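## Task

Take the white king, white pawn and white knight that sit off the board and set them on C1, C2 and C4 respectively, reading square names from the labels along the board's edge. Every other square must finish with exactly the contents it started with. Each piece on the board has to stand upright, lie wholly within its square, and stay that way with the robot no longer holding it.

## Robot and tools

ROBOT AND FRAME. Two six-joint arms, left_arm and right_arm, each with a two-pad gripper. All printed positions use one scene frame: origin on the table surface midway between the arms, +z up, +x outward across the table, left_arm on the +y side. The arm names do not refer to image sides. Cameras: cam_high (896x504), cam_left_wrist and cam_right_wrist (616x616 each).

execute_actions. Argument "actions" is a list holding zero or one item. An empty list only reports the current state. A motion item has "rows" (1 to 15 rows) and optional "steps" (1 to 15, default 15); each row is applied for one control step of 1/30 s, and the final row repeats if steps exceed rows. A wait item has only "steps" (up to 300); it returns once that many steps have passed since the previous result, and thinking time counts toward it. Optional "pictures" (true/false) chooses whether images come back. A refused call moves nothing.

ROW LAYOUT. One flat list of 18 numbers covers both arms, always all 18 even if one arm is idle: left_arm first, then right_arm, each as 9 numbers: six absolute joint target angles in radians (shoulder pan, shoulder lift, elbow, wrist 1, wrist 2, wrist 3, in the same order as the Joint positions line), then gripper position, force_limit, speed, each a unitless value in [-1, 1]. Joint ranges: elbow -3.142 to 3.142, every other joint -6.283 to 6.283. A target more than 0.010 rad beyond a range end, and further out than the joint's last reported angle, gets the call refused. True ends may differ by up to 0.010 rad; targets past the true end are clipped there and the result may say "joint sent to its limit" (possibly about an earlier, still running action). No such message does not prove there is room left.

GRIPPER NUMBERS. position is an absolute opening: +1 means 50 mm between pads, about -0.65 means pads touching; send -1 to grasp, closing until something blocks the fingers. force_limit sets per-pad force: about 20 N at -1, 102 N at 0, 185 N at +1, and the real grip can exceed it by up to roughly 17 %. speed sets how fast the gap changes: 20 mm/s at -1, 85 at 0, 150 at +1. To leave a gripper alone, resend its previous three values; a 0 is a real command. New force_limit or speed only apply after position changes by at least 0.01 (e.g. -1 to -0.98); for a softer grip, open first. Confirm a grasp by object_status = 2. Codes: 0 moving; 1 blocked while opening; 2 blocked while closing; 3 reached target or pads met (empty, a thin object, or pressing on something slightly wider than asked). Any new position value resets the code to 0 until the fingers settle. If grip weakens or the object slips out, fingers re-close automatically, except after gripping at force_limit -1, where the code stays 2 even when empty. Squeezing something fixed and off-center loses grip over time, within about a minute at force_limit -1. position_measured is in counts; opening in mm is about (250 - counts) x 0.202.

GEOMETRY. Fingers point along the gripper's +z and close along its x axis. end_effector_position is the point between the pads; fingertips extend 17.5 mm past it. A flat block protrudes about 9 cm toward the gripper's -y from the last joint's axis and rotates with it. Turning only wrist 3 moves the pad midpoint around a 25 mm circle.

MOTION. Commands are smoothed, lagging about 0.15 s. Each step the sent target stays within a fixed lead of the measured angle: 0.292 rad for shoulder pan and lift, 0.365 for elbow, 0.438 for the three wrists. If targets would shift the gripper over 70 mm from where it is, all joints are pulled back proportionally, so big moves take several calls. Between calls the arms keep heading to the last row sent, until everything has nearly stopped or a step is HELD; after that only a new action continues the motion. Fingers already moving finish their motion.

RESULT LINES. The state line, left_arm: ... | right_arm: ..., gives each gripper's end_effector_position (m), end_effector_quat_wxyz, and linear/angular velocities (m/s, rad/s); reported position can be off, more so at long reach. Joint positions and Joint velocities list each arm's joints in column order (rad, rad/s). "joint command not followed" means a clearance check altered or blocked joint targets on some steps; the rest of the row still ran. HELD marks steps whose row was partly or wholly not sent. MOTOR HOT appears from 70 °C; at 85 °C an OVER-TEMPERATURE FAULT brakes that arm until it cools, possibly for minutes. Holding loads, even while idle, heats motors.

FAULTS AND CAUTIONS. Load limits per arm (N m): shoulder pan 287, shoulder lift 287, elbow 130, each wrist 48.7, held weight included. Reaching one, or 150 N of outside force on the arm, tool or held object, stops that arm for 10 s, drops the rest of the call, and lets it yield. Never let the arms strike or press each other; that may end the scene. Do not push anything off the table, drop or slip pieces, slam or shove hard, or topple pieces. A held piece may occasionally get a brief tug. The simulation runs on while you compose replies.

zoom_image. Arguments: camera (cam_high, cam_left_wrist or cam_right_wrist) and region [x0, y0, x1, y1] in pixels of that camera's newest image, origin top-left, at most 504 by 504. Returns a closer, more detailed view.

finished_scene. Argument scene: the number of the current scene. Ends it irreversibly, reports whether the goal was met, and gives the next task. Answering without any tool call ends all remaining work.

Each tool is called by a JSON object that holds its "method" and its "body".

## Session

{"method": "execute_actions", "body": {"actions": []}}

Scene clock: 0.00 s of 5200.00 s.
left_arm: end_effector_position=(+0.3788, +0.4949, +0.3222) position_measured=3 object_status=3 end_effector_quat_wxyz=(+0.335, +0.541, +0.758, +0.142) end_effector_velocity=(-0.000, -0.000, -0.001) end_effector_angular_velocity=(+0.002, -0.000, -0.001) | right_arm: end_effector_position=(+0.3586, -0.2945, +0.2508) position_measured=3 object_status=3 end_effector_quat_wxyz=(+0.550, +0.255, -0.634, +0.481) end_effector_velocity=(-0.000, -0.000, +0.000) end_effector_angular_velocity=(+0.000, +0.001, -0.001)
Joint positions: left_arm=[ 1.528 -2.59   2.592 -1.905 -0.89  -1.621] | right_arm=[ 3.67  -1.212  2.06  -0.769 -2.129 -1.193]
Joint velocities: left_arm=[-0.001  0.     0.001 -0.     0.     0.001] | right_arm=[-0.    -0.     0.     0.     0.001 -0.   ]

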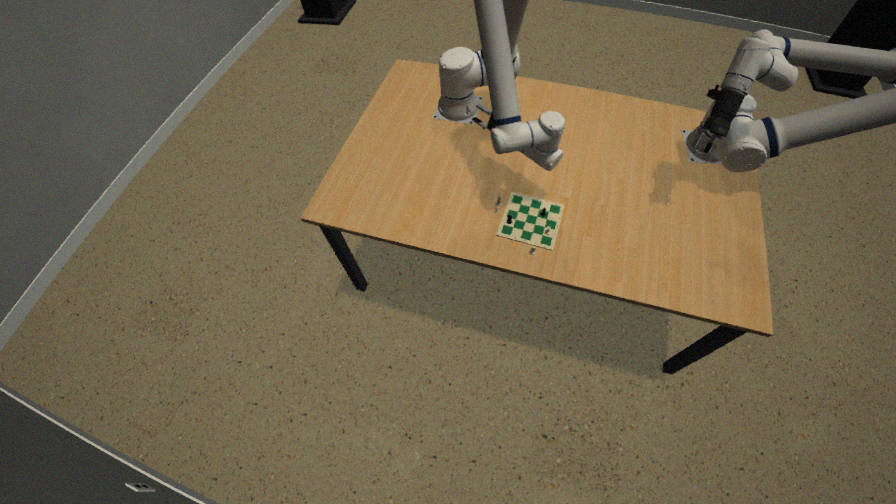

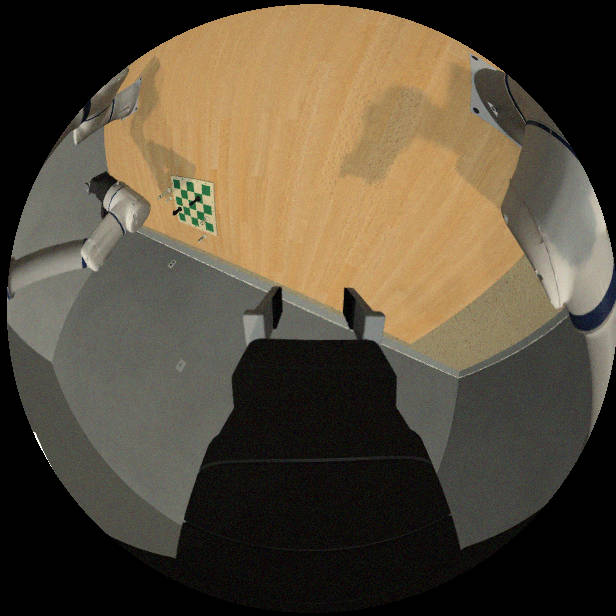

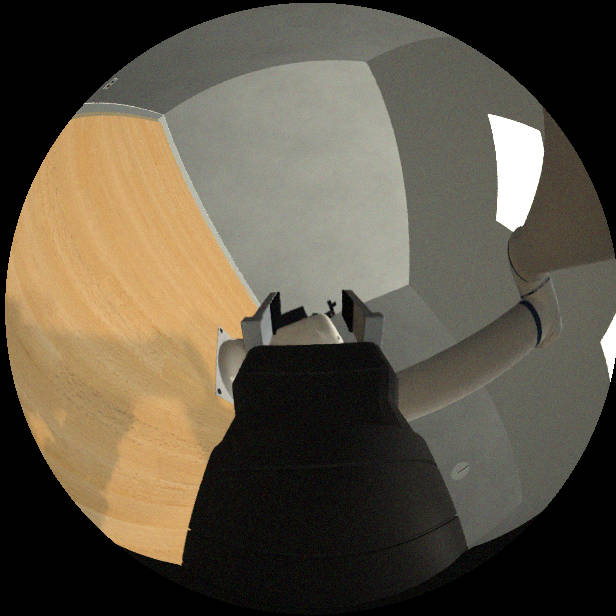

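{"method": "execute_actions", "body": {"actions": [{"rows":[[1.528,-2.59,2.592,-1.905,-0.89,-1.621,1,0,0,3.45,-1.45,1.95,-2.071,-1.571,-1.262,1,0,0]]}], "pictures": false}}

{"method": "execute_actions", "body": {"actions": [{"steps":90}]}}

{"method": "zoom_image", "body": {"camera": "cam_high", "region": [470,170,590,270]}}

Scene clock: 6.77 s of 5200.00 s.
left_arm: end_effector_position=(+0.3788, +0.4948, +0.3227) position_measured=3 object_status=3 end_effector_quat_wxyz=(+0.336, +0.541, +0.758, +0.142) end_effector_velocity=(-0.000, -0.000, +0.000) end_effector_angular_velocity=(-0.001, -0.000, -0.000) | right_arm: end_effector_position=(+0.4467, -0.2030, +0.2091) position_measured=3 object_status=3 end_effector_quat_wxyz=(-0.339, -0.044, +0.922, -0.183) end_effector_velocity=(+0.315, +0.170, -0.067) end_effector_angular_velocity=(+0.753, -1.142, -0.366)
Joint positions: left_arm=[ 1.528 -2.59   2.592 -1.905 -0.89  -1.621] | right_arm=[ 3.495 -1.402  1.972 -1.358 -1.696 -1.248]
Joint velocities: left_arm=[-0. -0. -0. -0. -0.  0.] | right_arm=[-0.134 -0.147 -0.067 -1.128  0.372 -0.043]
Steps of this call (steps 1 to 90: nothing new was sent; then 3.27 s passed at rest; steps 91 to 105: all 15 steps of this action). Readings (joint positions | what the end effector reports):
91: left_arm=[1.528 -2.590 2.592 -1.905 -0.890 -1.621] | right_arm=[3.670 -1.212 2.060 -0.770 -2.128 -1.193] | left_arm position_measured=3 object_status=3 | right_arm position_measured=3 object_status=3
92: left_arm=[1.528 -2.590 2.592 -1.905 -0.890 -1.621] | right_arm=[3.661 -1.222 2.056 -0.788 -2.109 -1.196] | left_arm position_measured=3 object_status=3 | right_arm position_measured=3 object_status=3
94: left_arm=[1.528 -2.590 2.592 -1.905 -0.890 -1.621] | right_arm=[3.618 -1.268 2.034 -0.875 -2.023 -1.209] | left_arm position_measured=3 object_status=3 | right_arm position_measured=3 object_status=3
98: left_arm=[1.528 -2.590 2.592 -1.905 -0.890 -1.621] | right_arm=[3.544 -1.348 1.997 -1.077 -1.836 -1.232] | left_arm position_measured=3 object_status=3 | right_arm position_measured=3 object_status=3
105: the state above

Scene clock: 9.77 s of 5200.00 s.
left_arm: end_effector_position=(+0.3788, +0.4948, +0.3227) position_measured=3 object_status=3 end_effector_quat_wxyz=(+0.336, +0.541, +0.758, +0.142) end_effector_velocity=(+0.000, -0.000, +0.001) end_effector_angular_velocity=(-0.001, -0.000, +0.000) | right_arm: end_effector_position=(+0.6623, -0.1142, +0.2365) position_measured=3 object_status=3 end_effector_quat_wxyz=(+0.000, -0.007, +1.000, -0.000) end_effector_velocity=(+0.001, +0.000, -0.001) end_effector_angular_velocity=(-0.000, +0.001, +0.000)
Joint positions: left_arm=[ 1.528 -2.59   2.592 -1.905 -0.89  -1.621] | right_arm=[ 3.45  -1.45   1.95  -2.071 -1.571 -1.262]
Joint velocities: left_arm=[ 0.     0.    -0.001 -0.     0.    -0.   ] | right_arm=[ 0.     0.002 -0.001  0.    -0.    -0.   ]
Steps of this call (steps 1 to 45: the robot went on to your last target; steps 46 to 90: nothing new was sent). Readings (joint positions | what the end effector reports):
1: left_arm=[1.528 -2.590 2.592 -1.905 -0.890 -1.621] | right_arm=[3.490 -1.406 1.970 -1.396 -1.684 -1.249] | left_arm position_measured=3 object_status=3 | right_arm position_measured=3 object_status=3
2: left_arm=[1.528 -2.590 2.592 -1.905 -0.890 -1.621] | right_arm=[3.487 -1.410 1.968 -1.434 -1.674 -1.250] | left_arm position_measured=3 object_status=3 | right_arm position_measured=3 object_status=3
4: left_arm=[1.528 -2.590 2.592 -1.905 -0.890 -1.621] | right_arm=[3.480 -1.418 1.965 -1.509 -1.655 -1.253] | left_arm position_measured=3 object_status=3 | right_arm position_measured=3 object_status=3
8: left_arm=[1.528 -2.590 2.592 -1.905 -0.890 -1.621] | right_arm=[3.470 -1.428 1.960 -1.659 -1.628 -1.256] | left_arm position_measured=3 object_status=3 | right_arm position_measured=3 object_status=3
90: the state above
All arms were judged still, so your last target was given up. Only a new action makes them travel on or press farther. Fingers that are still opening or closing keep moving.

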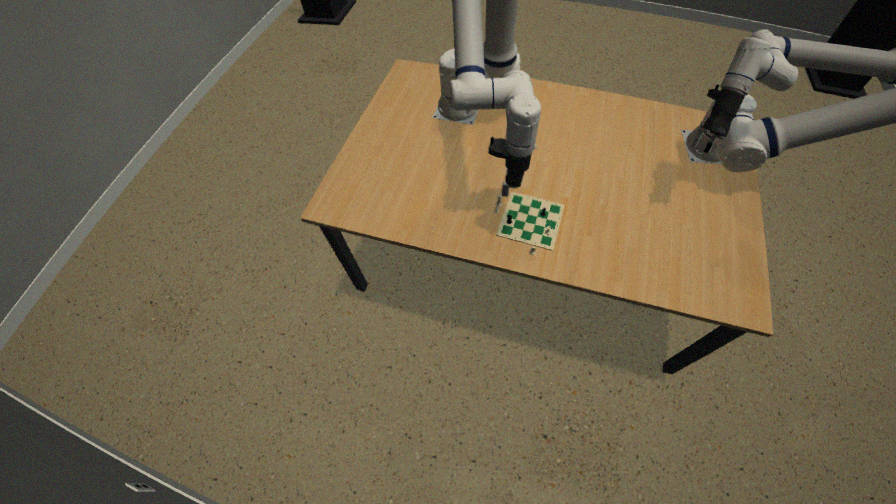

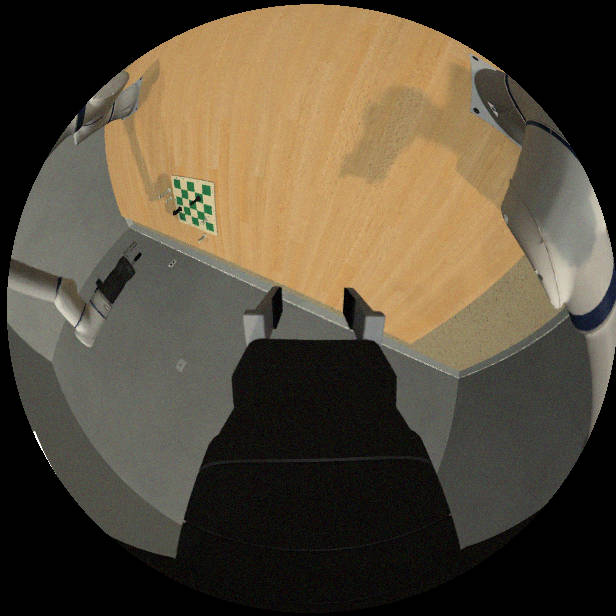

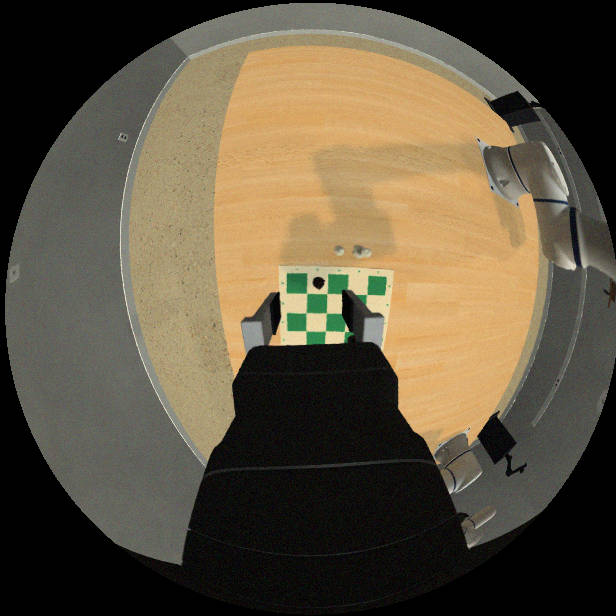

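Region (470, 170, 590, 270) of cam_high's 896x504 image, scaled by 4.200, with more detail than that image has.

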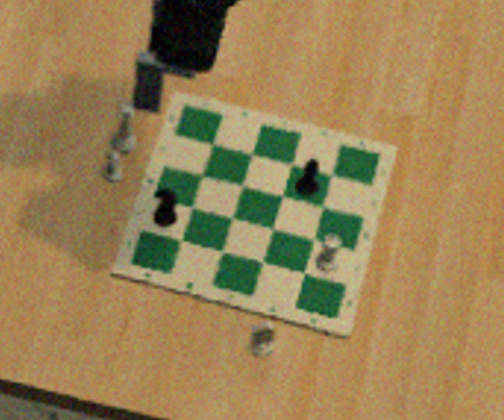

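{"method": "zoom_image", "body": {"camera": "cam_right_wrist", "region": [270,235,400,350]}}

{"method": "execute_actions", "body": {"actions": [{"rows":[[1.528,-2.59,2.592,-1.905,-0.89,-1.621,1,0,0,3.62,-1.3,1.95,-2.221,-1.571,-1.092,1,0,0]]}], "pictures": false}}

{"method": "execute_actions", "body": {"actions": [{"steps":20}]}}

{"method": "zoom_image", "body": {"camera": "cam_right_wrist", "region": [200,150,450,350]}}

Region (270, 235, 400, 350) of cam_right_wrist's 616x616 image, scaled by 3.877, with more detail than that image has; it fills the top 446 rows of this view, and the rest is white.

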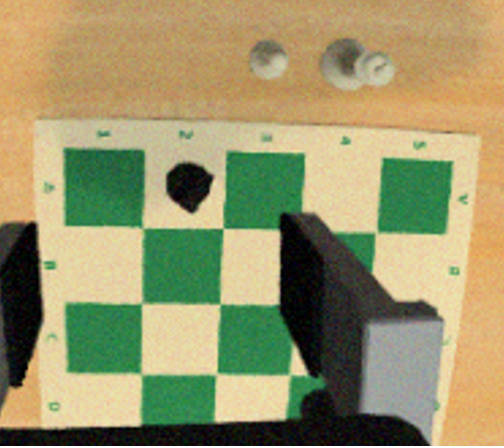

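Scene clock: 15.83 s of 5200.00 s.
left_arm: end_effector_position=(+0.3788, +0.4948, +0.3227) position_measured=3 object_status=3 end_effector_quat_wxyz=(+0.336, +0.541, +0.758, +0.142) end_effector_velocity=(+0.000, +0.000, -0.000) end_effector_angular_velocity=(+0.000, -0.001, -0.001) | right_arm: end_effector_position=(+0.6305, -0.0057, +0.1536) position_measured=3 object_status=3 end_effector_quat_wxyz=(+0.000, -0.007, +1.000, -0.000) end_effector_velocity=(-0.028, +0.064, -0.052) end_effector_angular_velocity=(-0.000, +0.001, -0.001)
Joint positions: left_arm=[ 1.528 -2.59   2.592 -1.905 -0.89  -1.621] | right_arm=[ 3.608 -1.311  1.95  -2.21  -1.571 -1.105]
Joint velocities: left_arm=[-0.    -0.002  0.001 -0.     0.001  0.002] | right_arm=[ 0.096  0.085 -0.    -0.084  0.     0.096]
Steps of this call (steps 1 to 90: nothing new was sent; then 2.57 s passed at rest; steps 91 to 105: all 15 steps of this action). Readings (joint positions | what the end effector reports):
91: left_arm=[1.528 -2.590 2.592 -1.905 -0.890 -1.621] | right_arm=[3.450 -1.450 1.950 -2.071 -1.571 -1.262] | left_arm position_measured=3 object_status=3 | right_arm position_measured=3 object_status=3
92: left_arm=[1.528 -2.590 2.592 -1.905 -0.890 -1.621] | right_arm=[3.461 -1.441 1.949 -2.081 -1.571 -1.251] | left_arm position_measured=3 object_status=3 | right_arm position_measured=3 object_status=3
94: left_arm=[1.528 -2.590 2.592 -1.905 -0.890 -1.621] | right_arm=[3.491 -1.413 1.950 -2.108 -1.571 -1.220] | left_arm position_measured=3 object_status=3 | right_arm position_measured=3 object_status=3
98: left_arm=[1.528 -2.590 2.592 -1.905 -0.890 -1.621] | right_arm=[3.547 -1.364 1.950 -2.157 -1.571 -1.165] | left_arm position_measured=3 object_status=3 | right_arm position_measured=3 object_status=3
105: the state above

Scene clock: 16.50 s of 5200.00 s.
left_arm: end_effector_position=(+0.3788, +0.4948, +0.3227) position_measured=3 object_status=3 end_effector_quat_wxyz=(+0.336, +0.541, +0.758, +0.142) end_effector_velocity=(-0.000, -0.000, -0.001) end_effector_angular_velocity=(-0.000, +0.001, +0.000) | right_arm: end_effector_position=(+0.6267, +0.0026, +0.1468) position_measured=3 object_status=3 end_effector_quat_wxyz=(+0.000, -0.007, +1.000, -0.000) end_effector_velocity=(-0.000, +0.000, -0.001) end_effector_angular_velocity=(-0.001, +0.001, -0.001)
Joint positions: left_arm=[ 1.528 -2.59   2.592 -1.905 -0.89  -1.621] | right_arm=[ 3.62  -1.3    1.95  -2.221 -1.571 -1.092]
Joint velocities: left_arm=[-0.001 -0.     0.001  0.    -0.    -0.002] | right_arm=[ 0.     0.002  0.    -0.    -0.     0.001]
Steps of this call (steps 1 to 20: the robot went on to your last target). Readings (joint positions | what the end effector reports):
1: left_arm=[1.528 -2.590 2.592 -1.905 -0.890 -1.621] | right_arm=[3.610 -1.309 1.950 -2.213 -1.571 -1.102] | left_arm position_measured=3 object_status=3 | right_arm position_measured=3 object_status=3
2: left_arm=[1.528 -2.590 2.592 -1.905 -0.890 -1.621] | right_arm=[3.613 -1.307 1.950 -2.214 -1.571 -1.099] | left_arm position_measured=3 object_status=3 | right_arm position_measured=3 object_status=3
4: left_arm=[1.528 -2.590 2.592 -1.905 -0.890 -1.621] | right_arm=[3.616 -1.304 1.950 -2.217 -1.571 -1.096] | left_arm position_measured=3 object_status=3 | right_arm position_measured=3 object_status=3
8: left_arm=[1.528 -2.590 2.592 -1.905 -0.890 -1.621] | right_arm=[3.618 -1.301 1.950 -2.220 -1.571 -1.094] | left_arm position_measured=3 object_status=3 | right_arm position_measured=3 object_status=3
20: the state above

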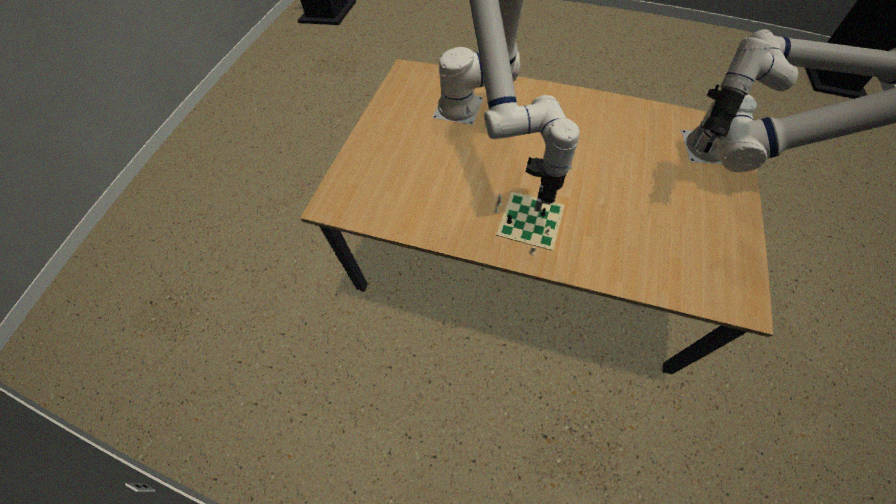

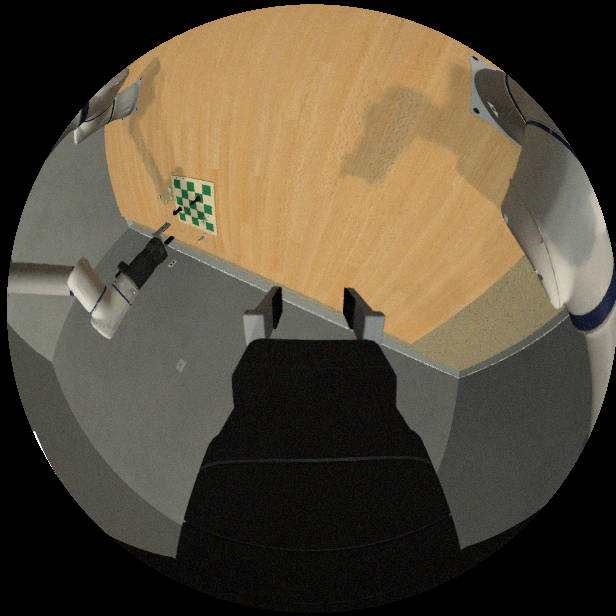

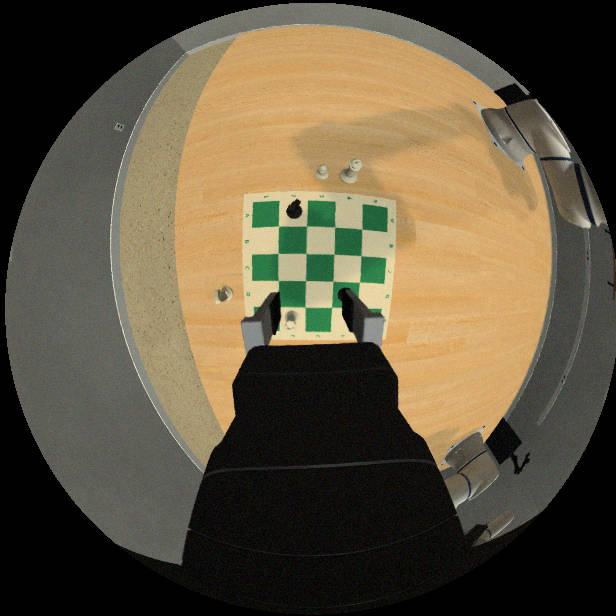

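Region (200, 150, 450, 350) of cam_right_wrist's 616x616 image, scaled by 2.016, with more detail than that image has; it fills the top 403 rows of this view, and the rest is white.

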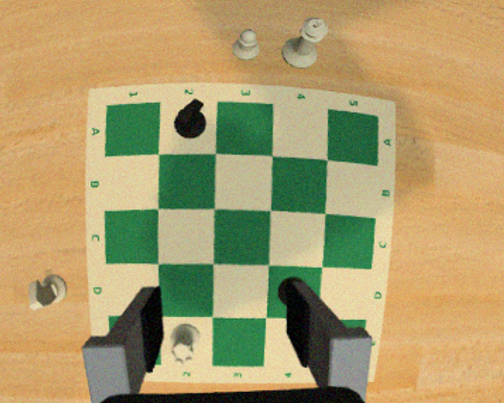

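{"method": "execute_actions", "body": {"actions": [{"rows":[[1.528,-2.59,2.592,-1.905,-0.89,-1.621,1,0,0,3.4757,-1.42,2.2152,-2.366,-1.571,-1.236,0.4,-0.5,0]]}], "pictures": false}}

{"method": "execute_actions", "body": {"actions": [{"steps":15}]}}

Scene clock: 26.73 s of 5200.00 s.
left_arm: end_effector_position=(+0.3788, +0.4948, +0.3227) position_measured=3 object_status=3 end_effector_quat_wxyz=(+0.336, +0.541, +0.758, +0.142) end_effector_velocity=(-0.000, -0.000, +0.001) end_effector_angular_velocity=(-0.003, +0.000, +0.001) | right_arm: end_effector_position=(+0.5791, -0.1184, +0.1035) position_measured=92 object_status=3 end_effector_quat_wxyz=(+0.000, -0.007, +1.000, -0.000) end_effector_velocity=(-0.037, -0.067, -0.026) end_effector_angular_velocity=(+0.000, -0.000, +0.000)
Joint positions: left_arm=[ 1.528 -2.59   2.592 -1.905 -0.89  -1.621] | right_arm=[ 3.486 -1.411  2.196 -2.355 -1.571 -1.226]
Joint velocities: left_arm=[-0.    -0.    -0.001  0.     0.    -0.003] | right_arm=[-0.08  -0.066  0.146 -0.081 -0.    -0.081]
Steps of this call (steps 1 to 15: the robot went on to your last target; steps 16 to 90: nothing new was sent; then 6.73 s passed at rest; steps 91 to 105: all 15 steps of this action). Readings (joint positions | what the end effector reports):
91: left_arm=[1.528 -2.590 2.592 -1.905 -0.890 -1.621] | right_arm=[3.620 -1.300 1.950 -2.221 -1.571 -1.092] | left_arm position_measured=3 object_status=3 | right_arm position_measured=7 object_status=0
92: left_arm=[1.528 -2.590 2.592 -1.905 -0.890 -1.621] | right_arm=[3.613 -1.306 1.963 -2.229 -1.571 -1.100] | left_arm position_measured=3 object_status=3 | right_arm position_measured=21 object_status=0
94: left_arm=[1.528 -2.590 2.592 -1.905 -0.890 -1.621] | right_arm=[3.586 -1.328 2.013 -2.255 -1.571 -1.126] | left_arm position_measured=3 object_status=3 | right_arm position_measured=49 object_status=0
98: left_arm=[1.528 -2.590 2.592 -1.905 -0.890 -1.621] | right_arm=[3.537 -1.369 2.102 -2.304 -1.571 -1.174] | left_arm position_measured=3 object_status=3 | right_arm position_measured=92 object_status=0
105: the state above

Scene clock: 27.23 s of 5200.00 s.
left_arm: end_effector_position=(+0.3788, +0.4948, +0.3227) position_measured=3 object_status=3 end_effector_quat_wxyz=(+0.336, +0.541, +0.758, +0.142) end_effector_velocity=(+0.000, +0.001, -0.001) end_effector_angular_velocity=(+0.001, +0.000, +0.000) | right_arm: end_effector_position=(+0.5742, -0.1270, +0.1001) position_measured=92 object_status=3 end_effector_quat_wxyz=(+0.000, -0.007, +1.000, -0.000) end_effector_velocity=(-0.001, -0.002, -0.001) end_effector_angular_velocity=(-0.002, +0.001, -0.000)
Joint positions: left_arm=[ 1.528 -2.59   2.592 -1.905 -0.89  -1.621] | right_arm=[ 3.476 -1.42   2.215 -2.366 -1.571 -1.236]
Joint velocities: left_arm=[ 0.    -0.001  0.002 -0.     0.     0.   ] | right_arm=[-0.002  0.     0.003 -0.002 -0.002 -0.001]
Steps of this call (steps 1 to 15: the robot went on to your last target). Readings (joint positions | what the end effector reports):
1: left_arm=[1.528 -2.590 2.592 -1.905 -0.890 -1.621] | right_arm=[3.484 -1.413 2.200 -2.358 -1.571 -1.228] | left_arm position_measured=3 object_status=3 | right_arm position_measured=92 object_status=3
2: left_arm=[1.528 -2.590 2.592 -1.905 -0.890 -1.621] | right_arm=[3.482 -1.415 2.204 -2.360 -1.571 -1.230] | left_arm position_measured=3 object_status=3 | right_arm position_measured=92 object_status=3
4: left_arm=[1.528 -2.590 2.592 -1.905 -0.890 -1.621] | right_arm=[3.479 -1.417 2.208 -2.362 -1.571 -1.232] | left_arm position_measured=3 object_status=3 | right_arm position_measured=92 object_status=3
8: left_arm=[1.528 -2.590 2.592 -1.905 -0.890 -1.621] | right_arm=[3.477 -1.419 2.213 -2.365 -1.571 -1.235] | left_arm position_measured=3 object_status=3 | right_arm position_measured=92 object_status=3
15: the state above

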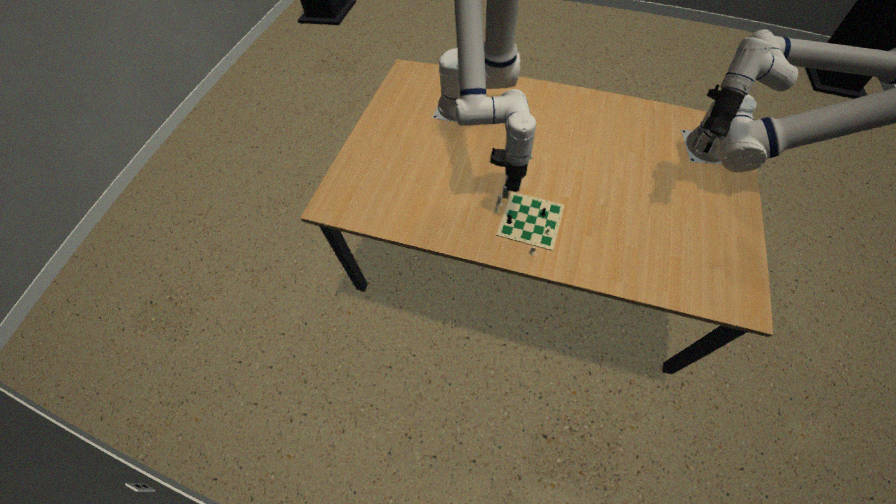

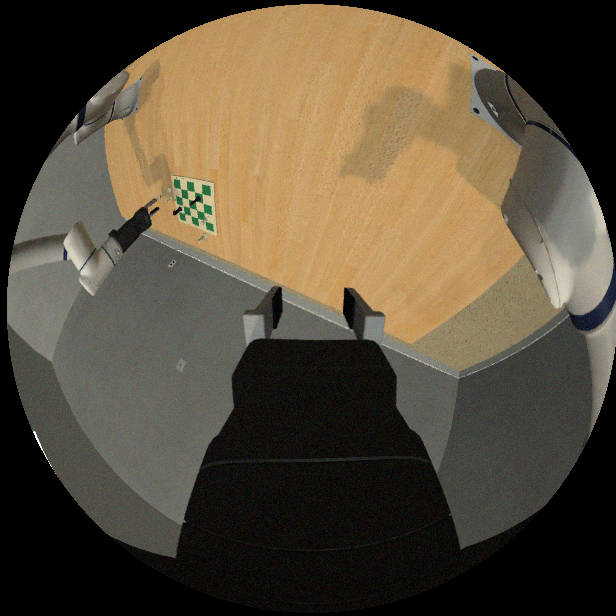

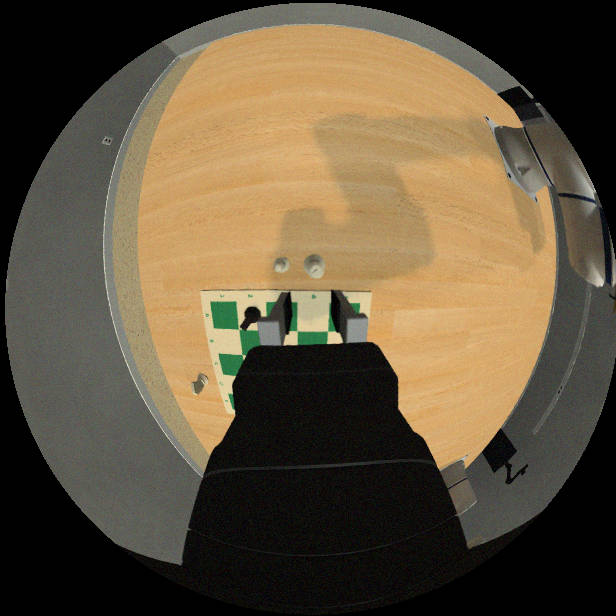

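{"method": "execute_actions", "body": {"actions": [{"rows":[[1.528,-2.59,2.592,-1.905,-0.89,-1.621,1,0,0,3.4381,-1.3985,2.266,-2.4385,-1.571,-1.274,0.4,-0.5,0]]}]}}

{"method": "zoom_image", "body": {"camera": "cam_right_wrist", "region": [230,230,390,350]}}

Scene clock: 33.10 s of 5200.00 s.
left_arm: end_effector_position=(+0.3788, +0.4948, +0.3227) position_measured=3 object_status=3 end_effector_quat_wxyz=(+0.336, +0.541, +0.758, +0.142) end_effector_velocity=(-0.000, -0.001, -0.000) end_effector_angular_velocity=(+0.001, +0.000, -0.002) | right_arm: end_effector_position=(+0.5714, -0.1514, +0.0710) position_measured=92 object_status=3 end_effector_quat_wxyz=(+0.000, -0.007, +1.000, -0.000) end_effector_velocity=(-0.001, -0.005, -0.007) end_effector_angular_velocity=(+0.000, +0.001, +0.001)
Joint positions: left_arm=[ 1.528 -2.59   2.592 -1.905 -0.89  -1.621] | right_arm=[ 3.439 -1.399  2.265 -2.436 -1.571 -1.273]
Joint velocities: left_arm=[-0.001  0.    -0.    -0.    -0.     0.001] | right_arm=[-0.008  0.005  0.011 -0.016  0.001 -0.009]
Steps of this call (steps 1 to 15: the robot went on to your last target; steps 16 to 90: nothing new was sent; then 2.37 s passed at rest; steps 91 to 105: all 15 steps of this action). Readings (joint positions | what the end effector reports):
91: left_arm=[1.528 -2.590 2.592 -1.905 -0.890 -1.621] | right_arm=[3.475 -1.420 2.216 -2.366 -1.571 -1.236] | left_arm position_measured=3 object_status=3 | right_arm position_measured=92 object_status=3
92: left_arm=[1.528 -2.590 2.592 -1.905 -0.890 -1.621] | right_arm=[3.469 -1.417 2.223 -2.379 -1.571 -1.243] | left_arm position_measured=3 object_status=3 | right_arm position_measured=92 object_status=3
94: left_arm=[1.528 -2.590 2.592 -1.905 -0.890 -1.621] | right_arm=[3.456 -1.409 2.242 -2.403 -1.571 -1.256] | left_arm position_measured=3 object_status=3 | right_arm position_measured=92 object_status=3
98: left_arm=[1.528 -2.590 2.592 -1.905 -0.890 -1.621] | right_arm=[3.445 -1.402 2.257 -2.426 -1.571 -1.267] | left_arm position_measured=3 object_status=3 | right_arm position_measured=92 object_status=3
105: the state above

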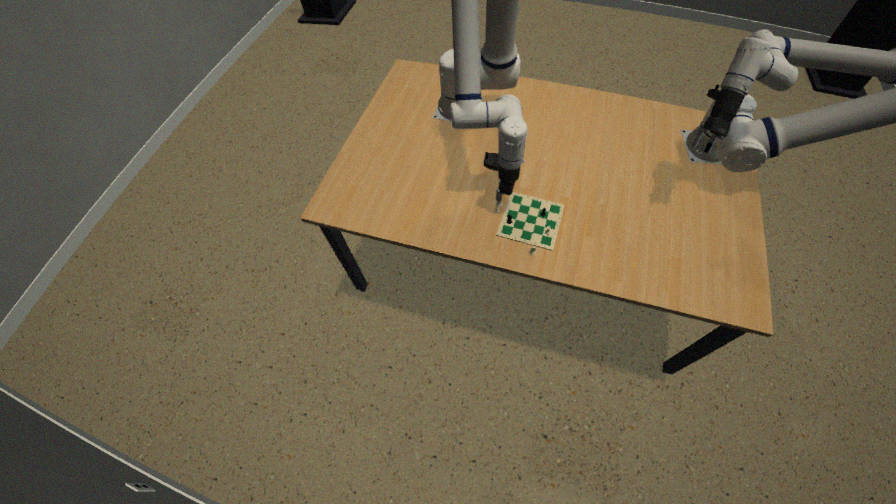

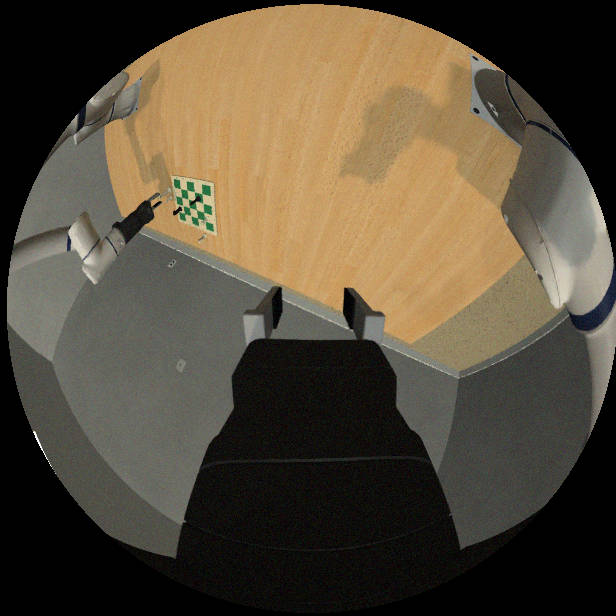

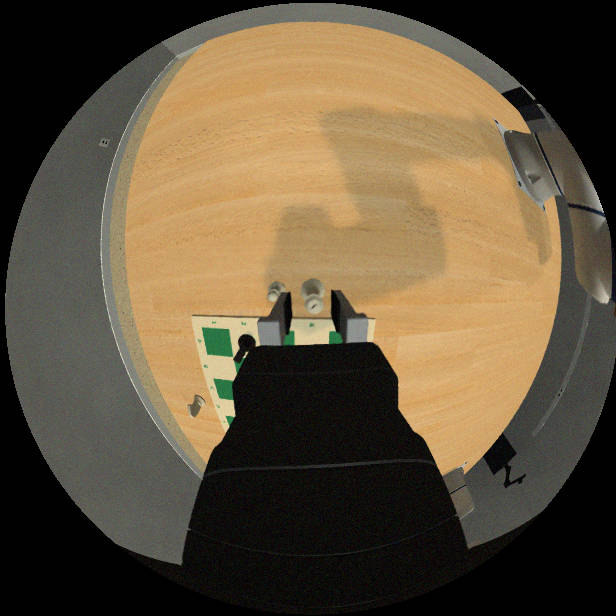

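Region (230, 230, 390, 350) of cam_right_wrist's 616x616 image, scaled by 3.150, with more detail than that image has; it fills the top 378 rows of this view, and the rest is white.

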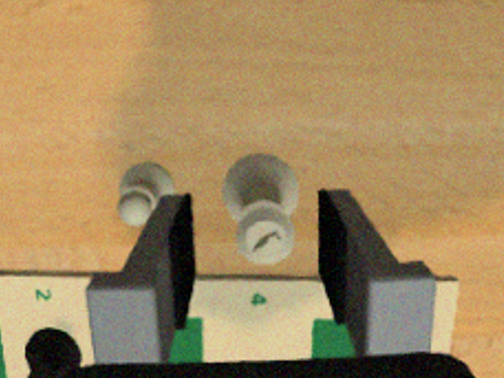

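{"method": "execute_actions", "body": {"actions": [{"rows":[[1.528,-2.59,2.592,-1.905,-0.89,-1.621,1,0,0,3.4381,-1.365,2.2826,-2.4886,-1.571,-1.274,0.4,-0.5,0]]}], "pictures": false}}

{"method": "execute_actions", "body": {"actions": [{"rows":[[1.528,-2.59,2.592,-1.905,-0.89,-1.621,1,0,0,3.4381,-1.365,2.2826,-2.4886,-1.571,-1.274,-1,-0.5,0]]}]}}

{"method": "zoom_image", "body": {"camera": "cam_right_wrist", "region": [230,230,390,350]}}

Scene clock: 38.10 s of 5200.00 s.
left_arm: end_effector_position=(+0.3788, +0.4948, +0.3227) position_measured=3 object_status=3 end_effector_quat_wxyz=(+0.336, +0.541, +0.758, +0.142) end_effector_velocity=(-0.000, -0.000, +0.000) end_effector_angular_velocity=(-0.002, -0.000, -0.001) | right_arm: end_effector_position=(+0.5694, -0.1527, +0.0489) position_measured=92 object_status=3 end_effector_quat_wxyz=(+0.000, -0.007, +1.000, -0.000) end_effector_velocity=(+0.001, +0.000, -0.004) end_effector_angular_velocity=(+0.002, -0.001, +0.001)
Joint positions: left_arm=[ 1.528 -2.59   2.592 -1.905 -0.89  -1.621] | right_arm=[ 3.438 -1.366  2.282 -2.487 -1.571 -1.274]
Joint velocities: left_arm=[-0.001 -0.002  0.    -0.    -0.     0.   ] | right_arm=[-0.     0.007  0.002 -0.011  0.001 -0.001]
Steps of this call (steps 1 to 15: the robot went on to your last target; steps 16 to 90: nothing new was sent; then 1.50 s passed at rest; steps 91 to 105: all 15 steps of this action). Readings (joint positions | what the end effector reports):
91: left_arm=[1.528 -2.590 2.592 -1.905 -0.890 -1.621] | right_arm=[3.438 -1.398 2.266 -2.439 -1.571 -1.274] | left_arm position_measured=3 object_status=3 | right_arm position_measured=92 object_status=3
92: left_arm=[1.528 -2.590 2.592 -1.905 -0.890 -1.621] | right_arm=[3.438 -1.393 2.268 -2.447 -1.571 -1.274] | left_arm position_measured=3 object_status=3 | right_arm position_measured=92 object_status=3
94: left_arm=[1.528 -2.590 2.592 -1.905 -0.890 -1.621] | right_arm=[3.438 -1.381 2.275 -2.464 -1.571 -1.274] | left_arm position_measured=3 object_status=3 | right_arm position_measured=92 object_status=3
98: left_arm=[1.528 -2.590 2.592 -1.905 -0.890 -1.621] | right_arm=[3.438 -1.371 2.280 -2.480 -1.571 -1.274] | left_arm position_measured=3 object_status=3 | right_arm position_measured=92 object_status=3
105: the state above

Scene clock: 38.60 s of 5200.00 s.
left_arm: end_effector_position=(+0.3788, +0.4948, +0.3227) position_measured=3 object_status=3 end_effector_quat_wxyz=(+0.336, +0.541, +0.758, +0.142) end_effector_velocity=(+0.000, +0.000, -0.001) end_effector_angular_velocity=(+0.001, +0.000, +0.001) | right_arm: end_effector_position=(+0.5693, -0.1527, +0.0483) position_measured=185 object_status=2 end_effector_quat_wxyz=(+0.000, -0.007, +1.000, -0.000) end_effector_velocity=(-0.001, +0.000, -0.000) end_effector_angular_velocity=(+0.000, +0.001, +0.001)
Joint positions: left_arm=[ 1.528 -2.59   2.592 -1.905 -0.89  -1.621] | right_arm=[ 3.438 -1.365  2.283 -2.489 -1.571 -1.274]
Joint velocities: left_arm=[ 0.001  0.001  0.    -0.    -0.     0.   ] | right_arm=[ 0.     0.     0.001 -0.     0.    -0.   ]
Steps of this call (steps 1 to 15: all 15 steps of this action). Readings (joint positions | what the end effector reports):
1: left_arm=[1.528 -2.590 2.592 -1.905 -0.890 -1.621] | right_arm=[3.438 -1.366 2.282 -2.488 -1.571 -1.274] | left_arm position_measured=3 object_status=3 | right_arm position_measured=96 object_status=0
2: left_arm=[1.528 -2.590 2.592 -1.905 -0.890 -1.621] | right_arm=[3.438 -1.366 2.282 -2.488 -1.571 -1.274] | left_arm position_measured=3 object_status=3 | right_arm position_measured=110 object_status=0
4: left_arm=[1.528 -2.590 2.592 -1.905 -0.890 -1.621] | right_arm=[3.438 -1.365 2.282 -2.488 -1.571 -1.274] | left_arm position_measured=3 object_status=3 | right_arm position_measured=138 object_status=0
8: left_arm=[1.528 -2.590 2.592 -1.905 -0.890 -1.621] | right_arm=[3.438 -1.365 2.283 -2.488 -1.571 -1.274] | left_arm position_measured=3 object_status=3 | right_arm position_measured=185 object_status=0
15: the state above

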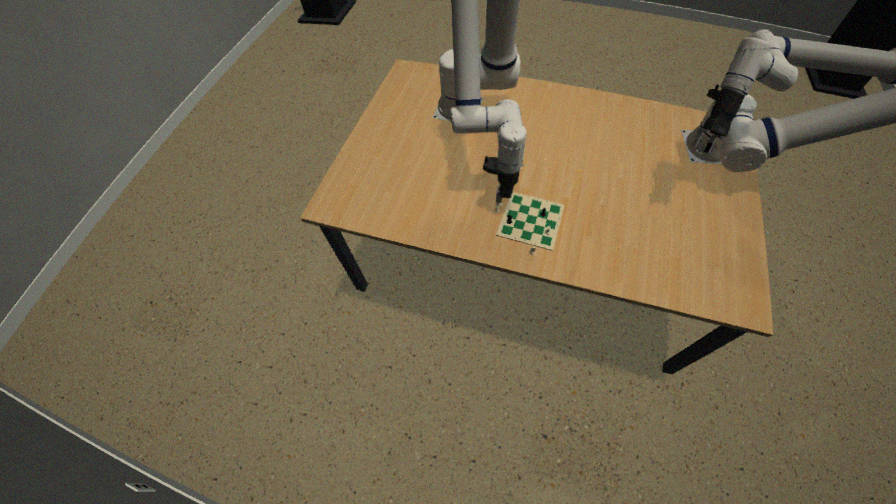

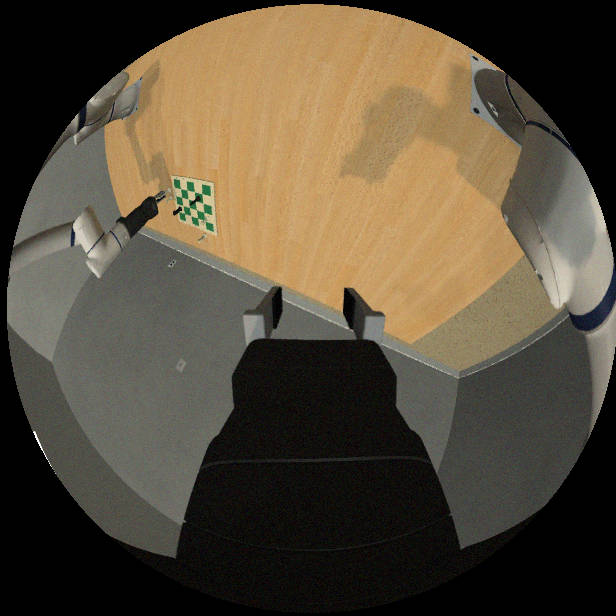

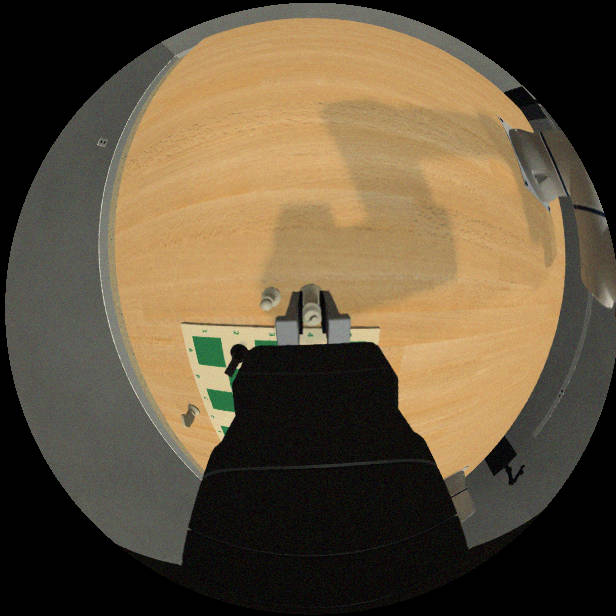

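Region (230, 230, 390, 350) of cam_right_wrist's 616x616 image, scaled by 3.150, with more detail than that image has; it fills the top 378 rows of this view, and the rest is white.

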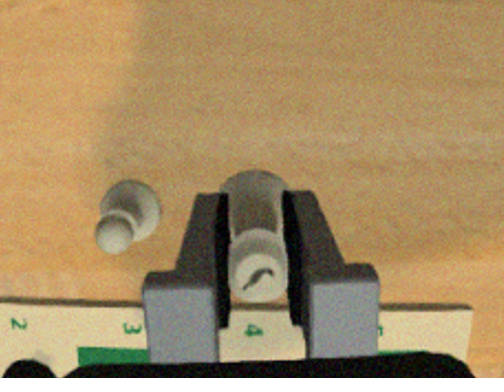

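{"method": "execute_actions", "body": {"actions": [{"rows":[[1.528,-2.59,2.592,-1.905,-0.89,-1.621,1,0,0,3.4381,-1.465,2.24,-2.346,-1.571,-1.274,-1,-0.5,0]]}], "pictures": false}}

{"method": "execute_actions", "body": {"actions": [{"rows":[[1.528,-2.59,2.592,-1.905,-0.89,-1.621,1,0,0,3.5573,-1.2035,1.8942,-2.2617,-1.571,-1.155,-1,-0.5,0]]}], "pictures": false}}

{"method": "execute_actions", "body": {"actions": [{"rows":[[1.528,-2.59,2.592,-1.905,-0.89,-1.621,1,0,0,3.5573,-1.1455,1.9218,-2.3473,-1.571,-1.155,-1,-0.5,0]]}]}}

{"method": "zoom_image", "body": {"camera": "cam_right_wrist", "region": [230,230,390,350]}}

Scene clock: 44.57 s of 5200.00 s.
left_arm: end_effector_position=(+0.3788, +0.4948, +0.3227) position_measured=3 object_status=3 end_effector_quat_wxyz=(+0.336, +0.541, +0.758, +0.142) end_effector_velocity=(-0.000, +0.000, -0.000) end_effector_angular_velocity=(+0.001, +0.000, -0.000) | right_arm: end_effector_position=(+0.5695, -0.1526, +0.1097) position_measured=185 object_status=2 end_effector_quat_wxyz=(+0.000, -0.007, +1.000, -0.000) end_effector_velocity=(-0.000, -0.000, +0.016) end_effector_angular_velocity=(+0.000, -0.002, -0.000)
Joint positions: left_arm=[ 1.528 -2.59   2.592 -1.905 -0.89  -1.621] | right_arm=[ 3.438 -1.462  2.241 -2.35  -1.571 -1.274]
Joint velocities: left_arm=[-0.    -0.     0.     0.001 -0.    -0.   ] | right_arm=[-0.    -0.025 -0.01   0.033 -0.001  0.   ]
Steps of this call (steps 1 to 15: the robot went on to your last target; steps 16 to 90: nothing new was sent; then 2.47 s passed at rest; steps 91 to 105: all 15 steps of this action). Readings (joint positions | what the end effector reports):
91: left_arm=[1.528 -2.590 2.592 -1.905 -0.890 -1.621] | right_arm=[3.438 -1.365 2.283 -2.488 -1.571 -1.274] | left_arm position_measured=3 object_status=3 | right_arm position_measured=185 object_status=2
92: left_arm=[1.528 -2.590 2.592 -1.905 -0.890 -1.621] | right_arm=[3.438 -1.376 2.279 -2.472 -1.571 -1.274] | left_arm position_measured=3 object_status=3 | right_arm position_measured=185 object_status=2
94: left_arm=[1.528 -2.590 2.592 -1.905 -0.890 -1.621] | right_arm=[3.438 -1.413 2.262 -2.421 -1.571 -1.274] | left_arm position_measured=3 object_status=3 | right_arm position_measured=185 object_status=2
98: left_arm=[1.528 -2.590 2.592 -1.905 -0.890 -1.621] | right_arm=[3.438 -1.446 2.248 -2.372 -1.571 -1.274] | left_arm position_measured=3 object_status=3 | right_arm position_measured=185 object_status=2
105: the state above

Scene clock: 45.07 s of 5200.00 s.
left_arm: end_effector_position=(+0.3788, +0.4948, +0.3227) position_measured=3 object_status=3 end_effector_quat_wxyz=(+0.336, +0.541, +0.758, +0.142) end_effector_velocity=(-0.000, +0.000, +0.000) end_effector_angular_velocity=(-0.001, +0.000, -0.001) | right_arm: end_effector_position=(+0.6815, -0.0351, +0.1120) position_measured=185 object_status=2 end_effector_quat_wxyz=(+0.000, -0.007, +1.000, -0.000) end_effector_velocity=(+0.106, +0.142, -0.015) end_effector_angular_velocity=(-0.002, +0.003, +0.002)
Joint positions: left_arm=[ 1.528 -2.59   2.592 -1.905 -0.89  -1.621] | right_arm=[ 3.542 -1.236  1.938 -2.273 -1.571 -1.17 ]
Joint velocities: left_arm=[-0.    -0.001 -0.     0.    -0.001  0.001] | right_arm=[ 0.116  0.25  -0.332  0.085 -0.001  0.114]
Steps of this call (steps 1 to 15: all 15 steps of this action). Readings (joint positions | what the end effector reports):
1: left_arm=[1.528 -2.590 2.592 -1.905 -0.890 -1.621] | right_arm=[3.438 -1.462 2.240 -2.349 -1.571 -1.274] | left_arm position_measured=3 object_status=3 | right_arm position_measured=185 object_status=2
2: left_arm=[1.528 -2.590 2.592 -1.905 -0.890 -1.621] | right_arm=[3.443 -1.452 2.227 -2.345 -1.571 -1.269] | left_arm position_measured=3 object_status=3 | right_arm position_measured=185 object_status=2
4: left_arm=[1.528 -2.590 2.592 -1.905 -0.890 -1.621] | right_arm=[3.460 -1.415 2.176 -2.333 -1.571 -1.252] | left_arm position_measured=3 object_status=3 | right_arm position_measured=185 object_status=2
8: left_arm=[1.528 -2.590 2.592 -1.905 -0.890 -1.621] | right_arm=[3.492 -1.345 2.083 -2.309 -1.571 -1.220] | left_arm position_measured=3 object_status=3 | right_arm position_measured=185 object_status=2
15: the state above

Scene clock: 45.57 s of 5200.00 s.
left_arm: end_effector_position=(+0.3788, +0.4948, +0.3227) position_measured=3 object_status=3 end_effector_quat_wxyz=(+0.336, +0.541, +0.758, +0.142) end_effector_velocity=(+0.000, -0.001, +0.000) end_effector_angular_velocity=(-0.000, +0.000, +0.000) | right_arm: end_effector_position=(+0.6953, -0.0166, +0.0614) position_measured=185 object_status=2 end_effector_quat_wxyz=(+0.000, -0.007, +1.000, -0.000) end_effector_velocity=(+0.002, +0.003, -0.012) end_effector_angular_velocity=(+0.000, +0.000, -0.000)
Joint positions: left_arm=[ 1.528 -2.59   2.592 -1.905 -0.89  -1.621] | right_arm=[ 3.557 -1.148  1.922 -2.345 -1.571 -1.155]
Joint velocities: left_arm=[-0.001  0.002 -0.001 -0.001  0.    -0.001] | right_arm=[ 0.003  0.018 -0.001 -0.017  0.     0.003]
Steps of this call (steps 1 to 15: all 15 steps of this action). Readings (joint positions | what the end effector reports):
1: left_arm=[1.528 -2.590 2.592 -1.905 -0.890 -1.621] | right_arm=[3.546 -1.228 1.928 -2.271 -1.571 -1.167] | left_arm position_measured=3 object_status=3 | right_arm position_measured=185 object_status=2
2: left_arm=[1.528 -2.590 2.592 -1.905 -0.890 -1.621] | right_arm=[3.548 -1.214 1.924 -2.283 -1.571 -1.164] | left_arm position_measured=3 object_status=3 | right_arm position_measured=185 object_status=2
4: left_arm=[1.528 -2.590 2.592 -1.905 -0.890 -1.621] | right_arm=[3.552 -1.185 1.925 -2.309 -1.571 -1.160] | left_arm position_measured=3 object_status=3 | right_arm position_measured=185 object_status=2
8: left_arm=[1.528 -2.590 2.592 -1.905 -0.890 -1.621] | right_arm=[3.555 -1.160 1.923 -2.334 -1.571 -1.157] | left_arm position_measured=3 object_status=3 | right_arm position_measured=185 object_status=2
15: the state above

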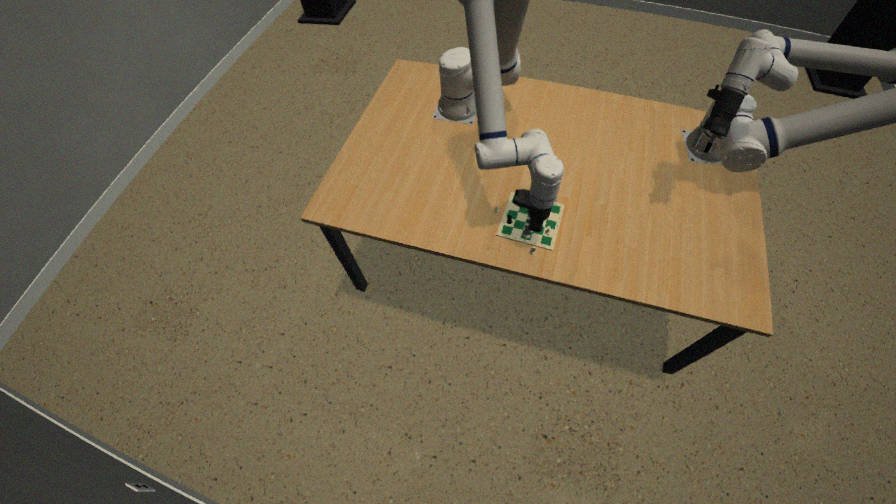

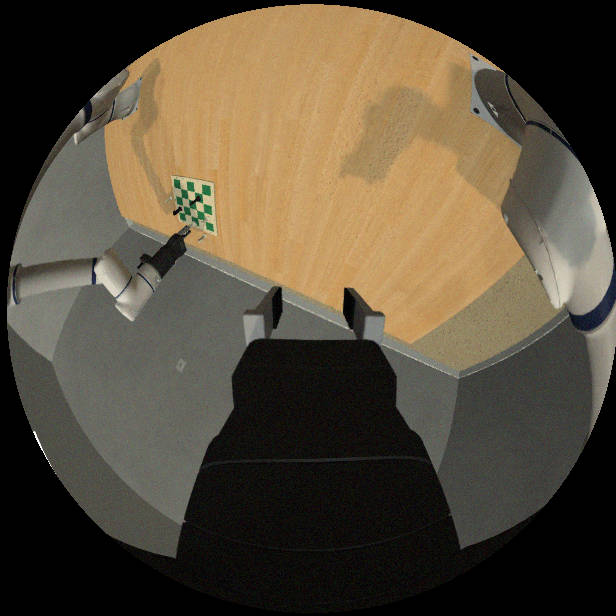

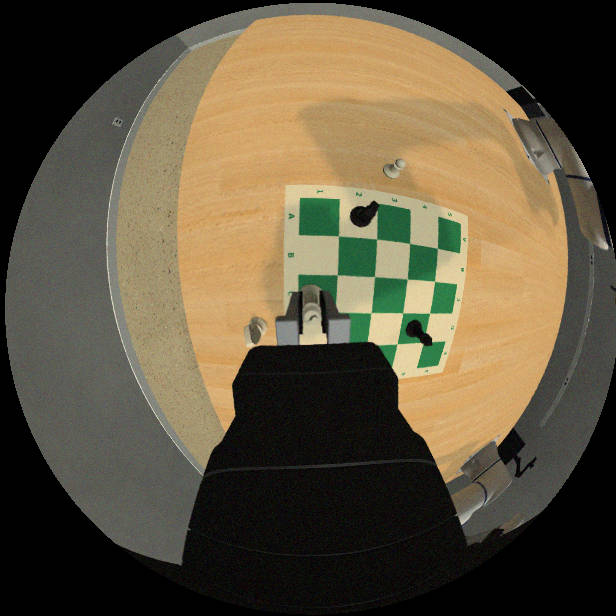

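Region (230, 230, 390, 350) of cam_right_wrist's 616x616 image, scaled by 3.150, with more detail than that image has; it fills the top 378 rows of this view, and the rest is white.

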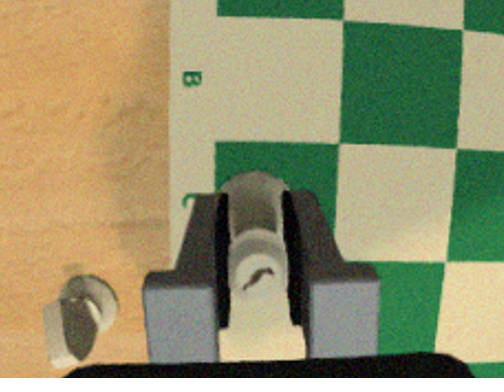

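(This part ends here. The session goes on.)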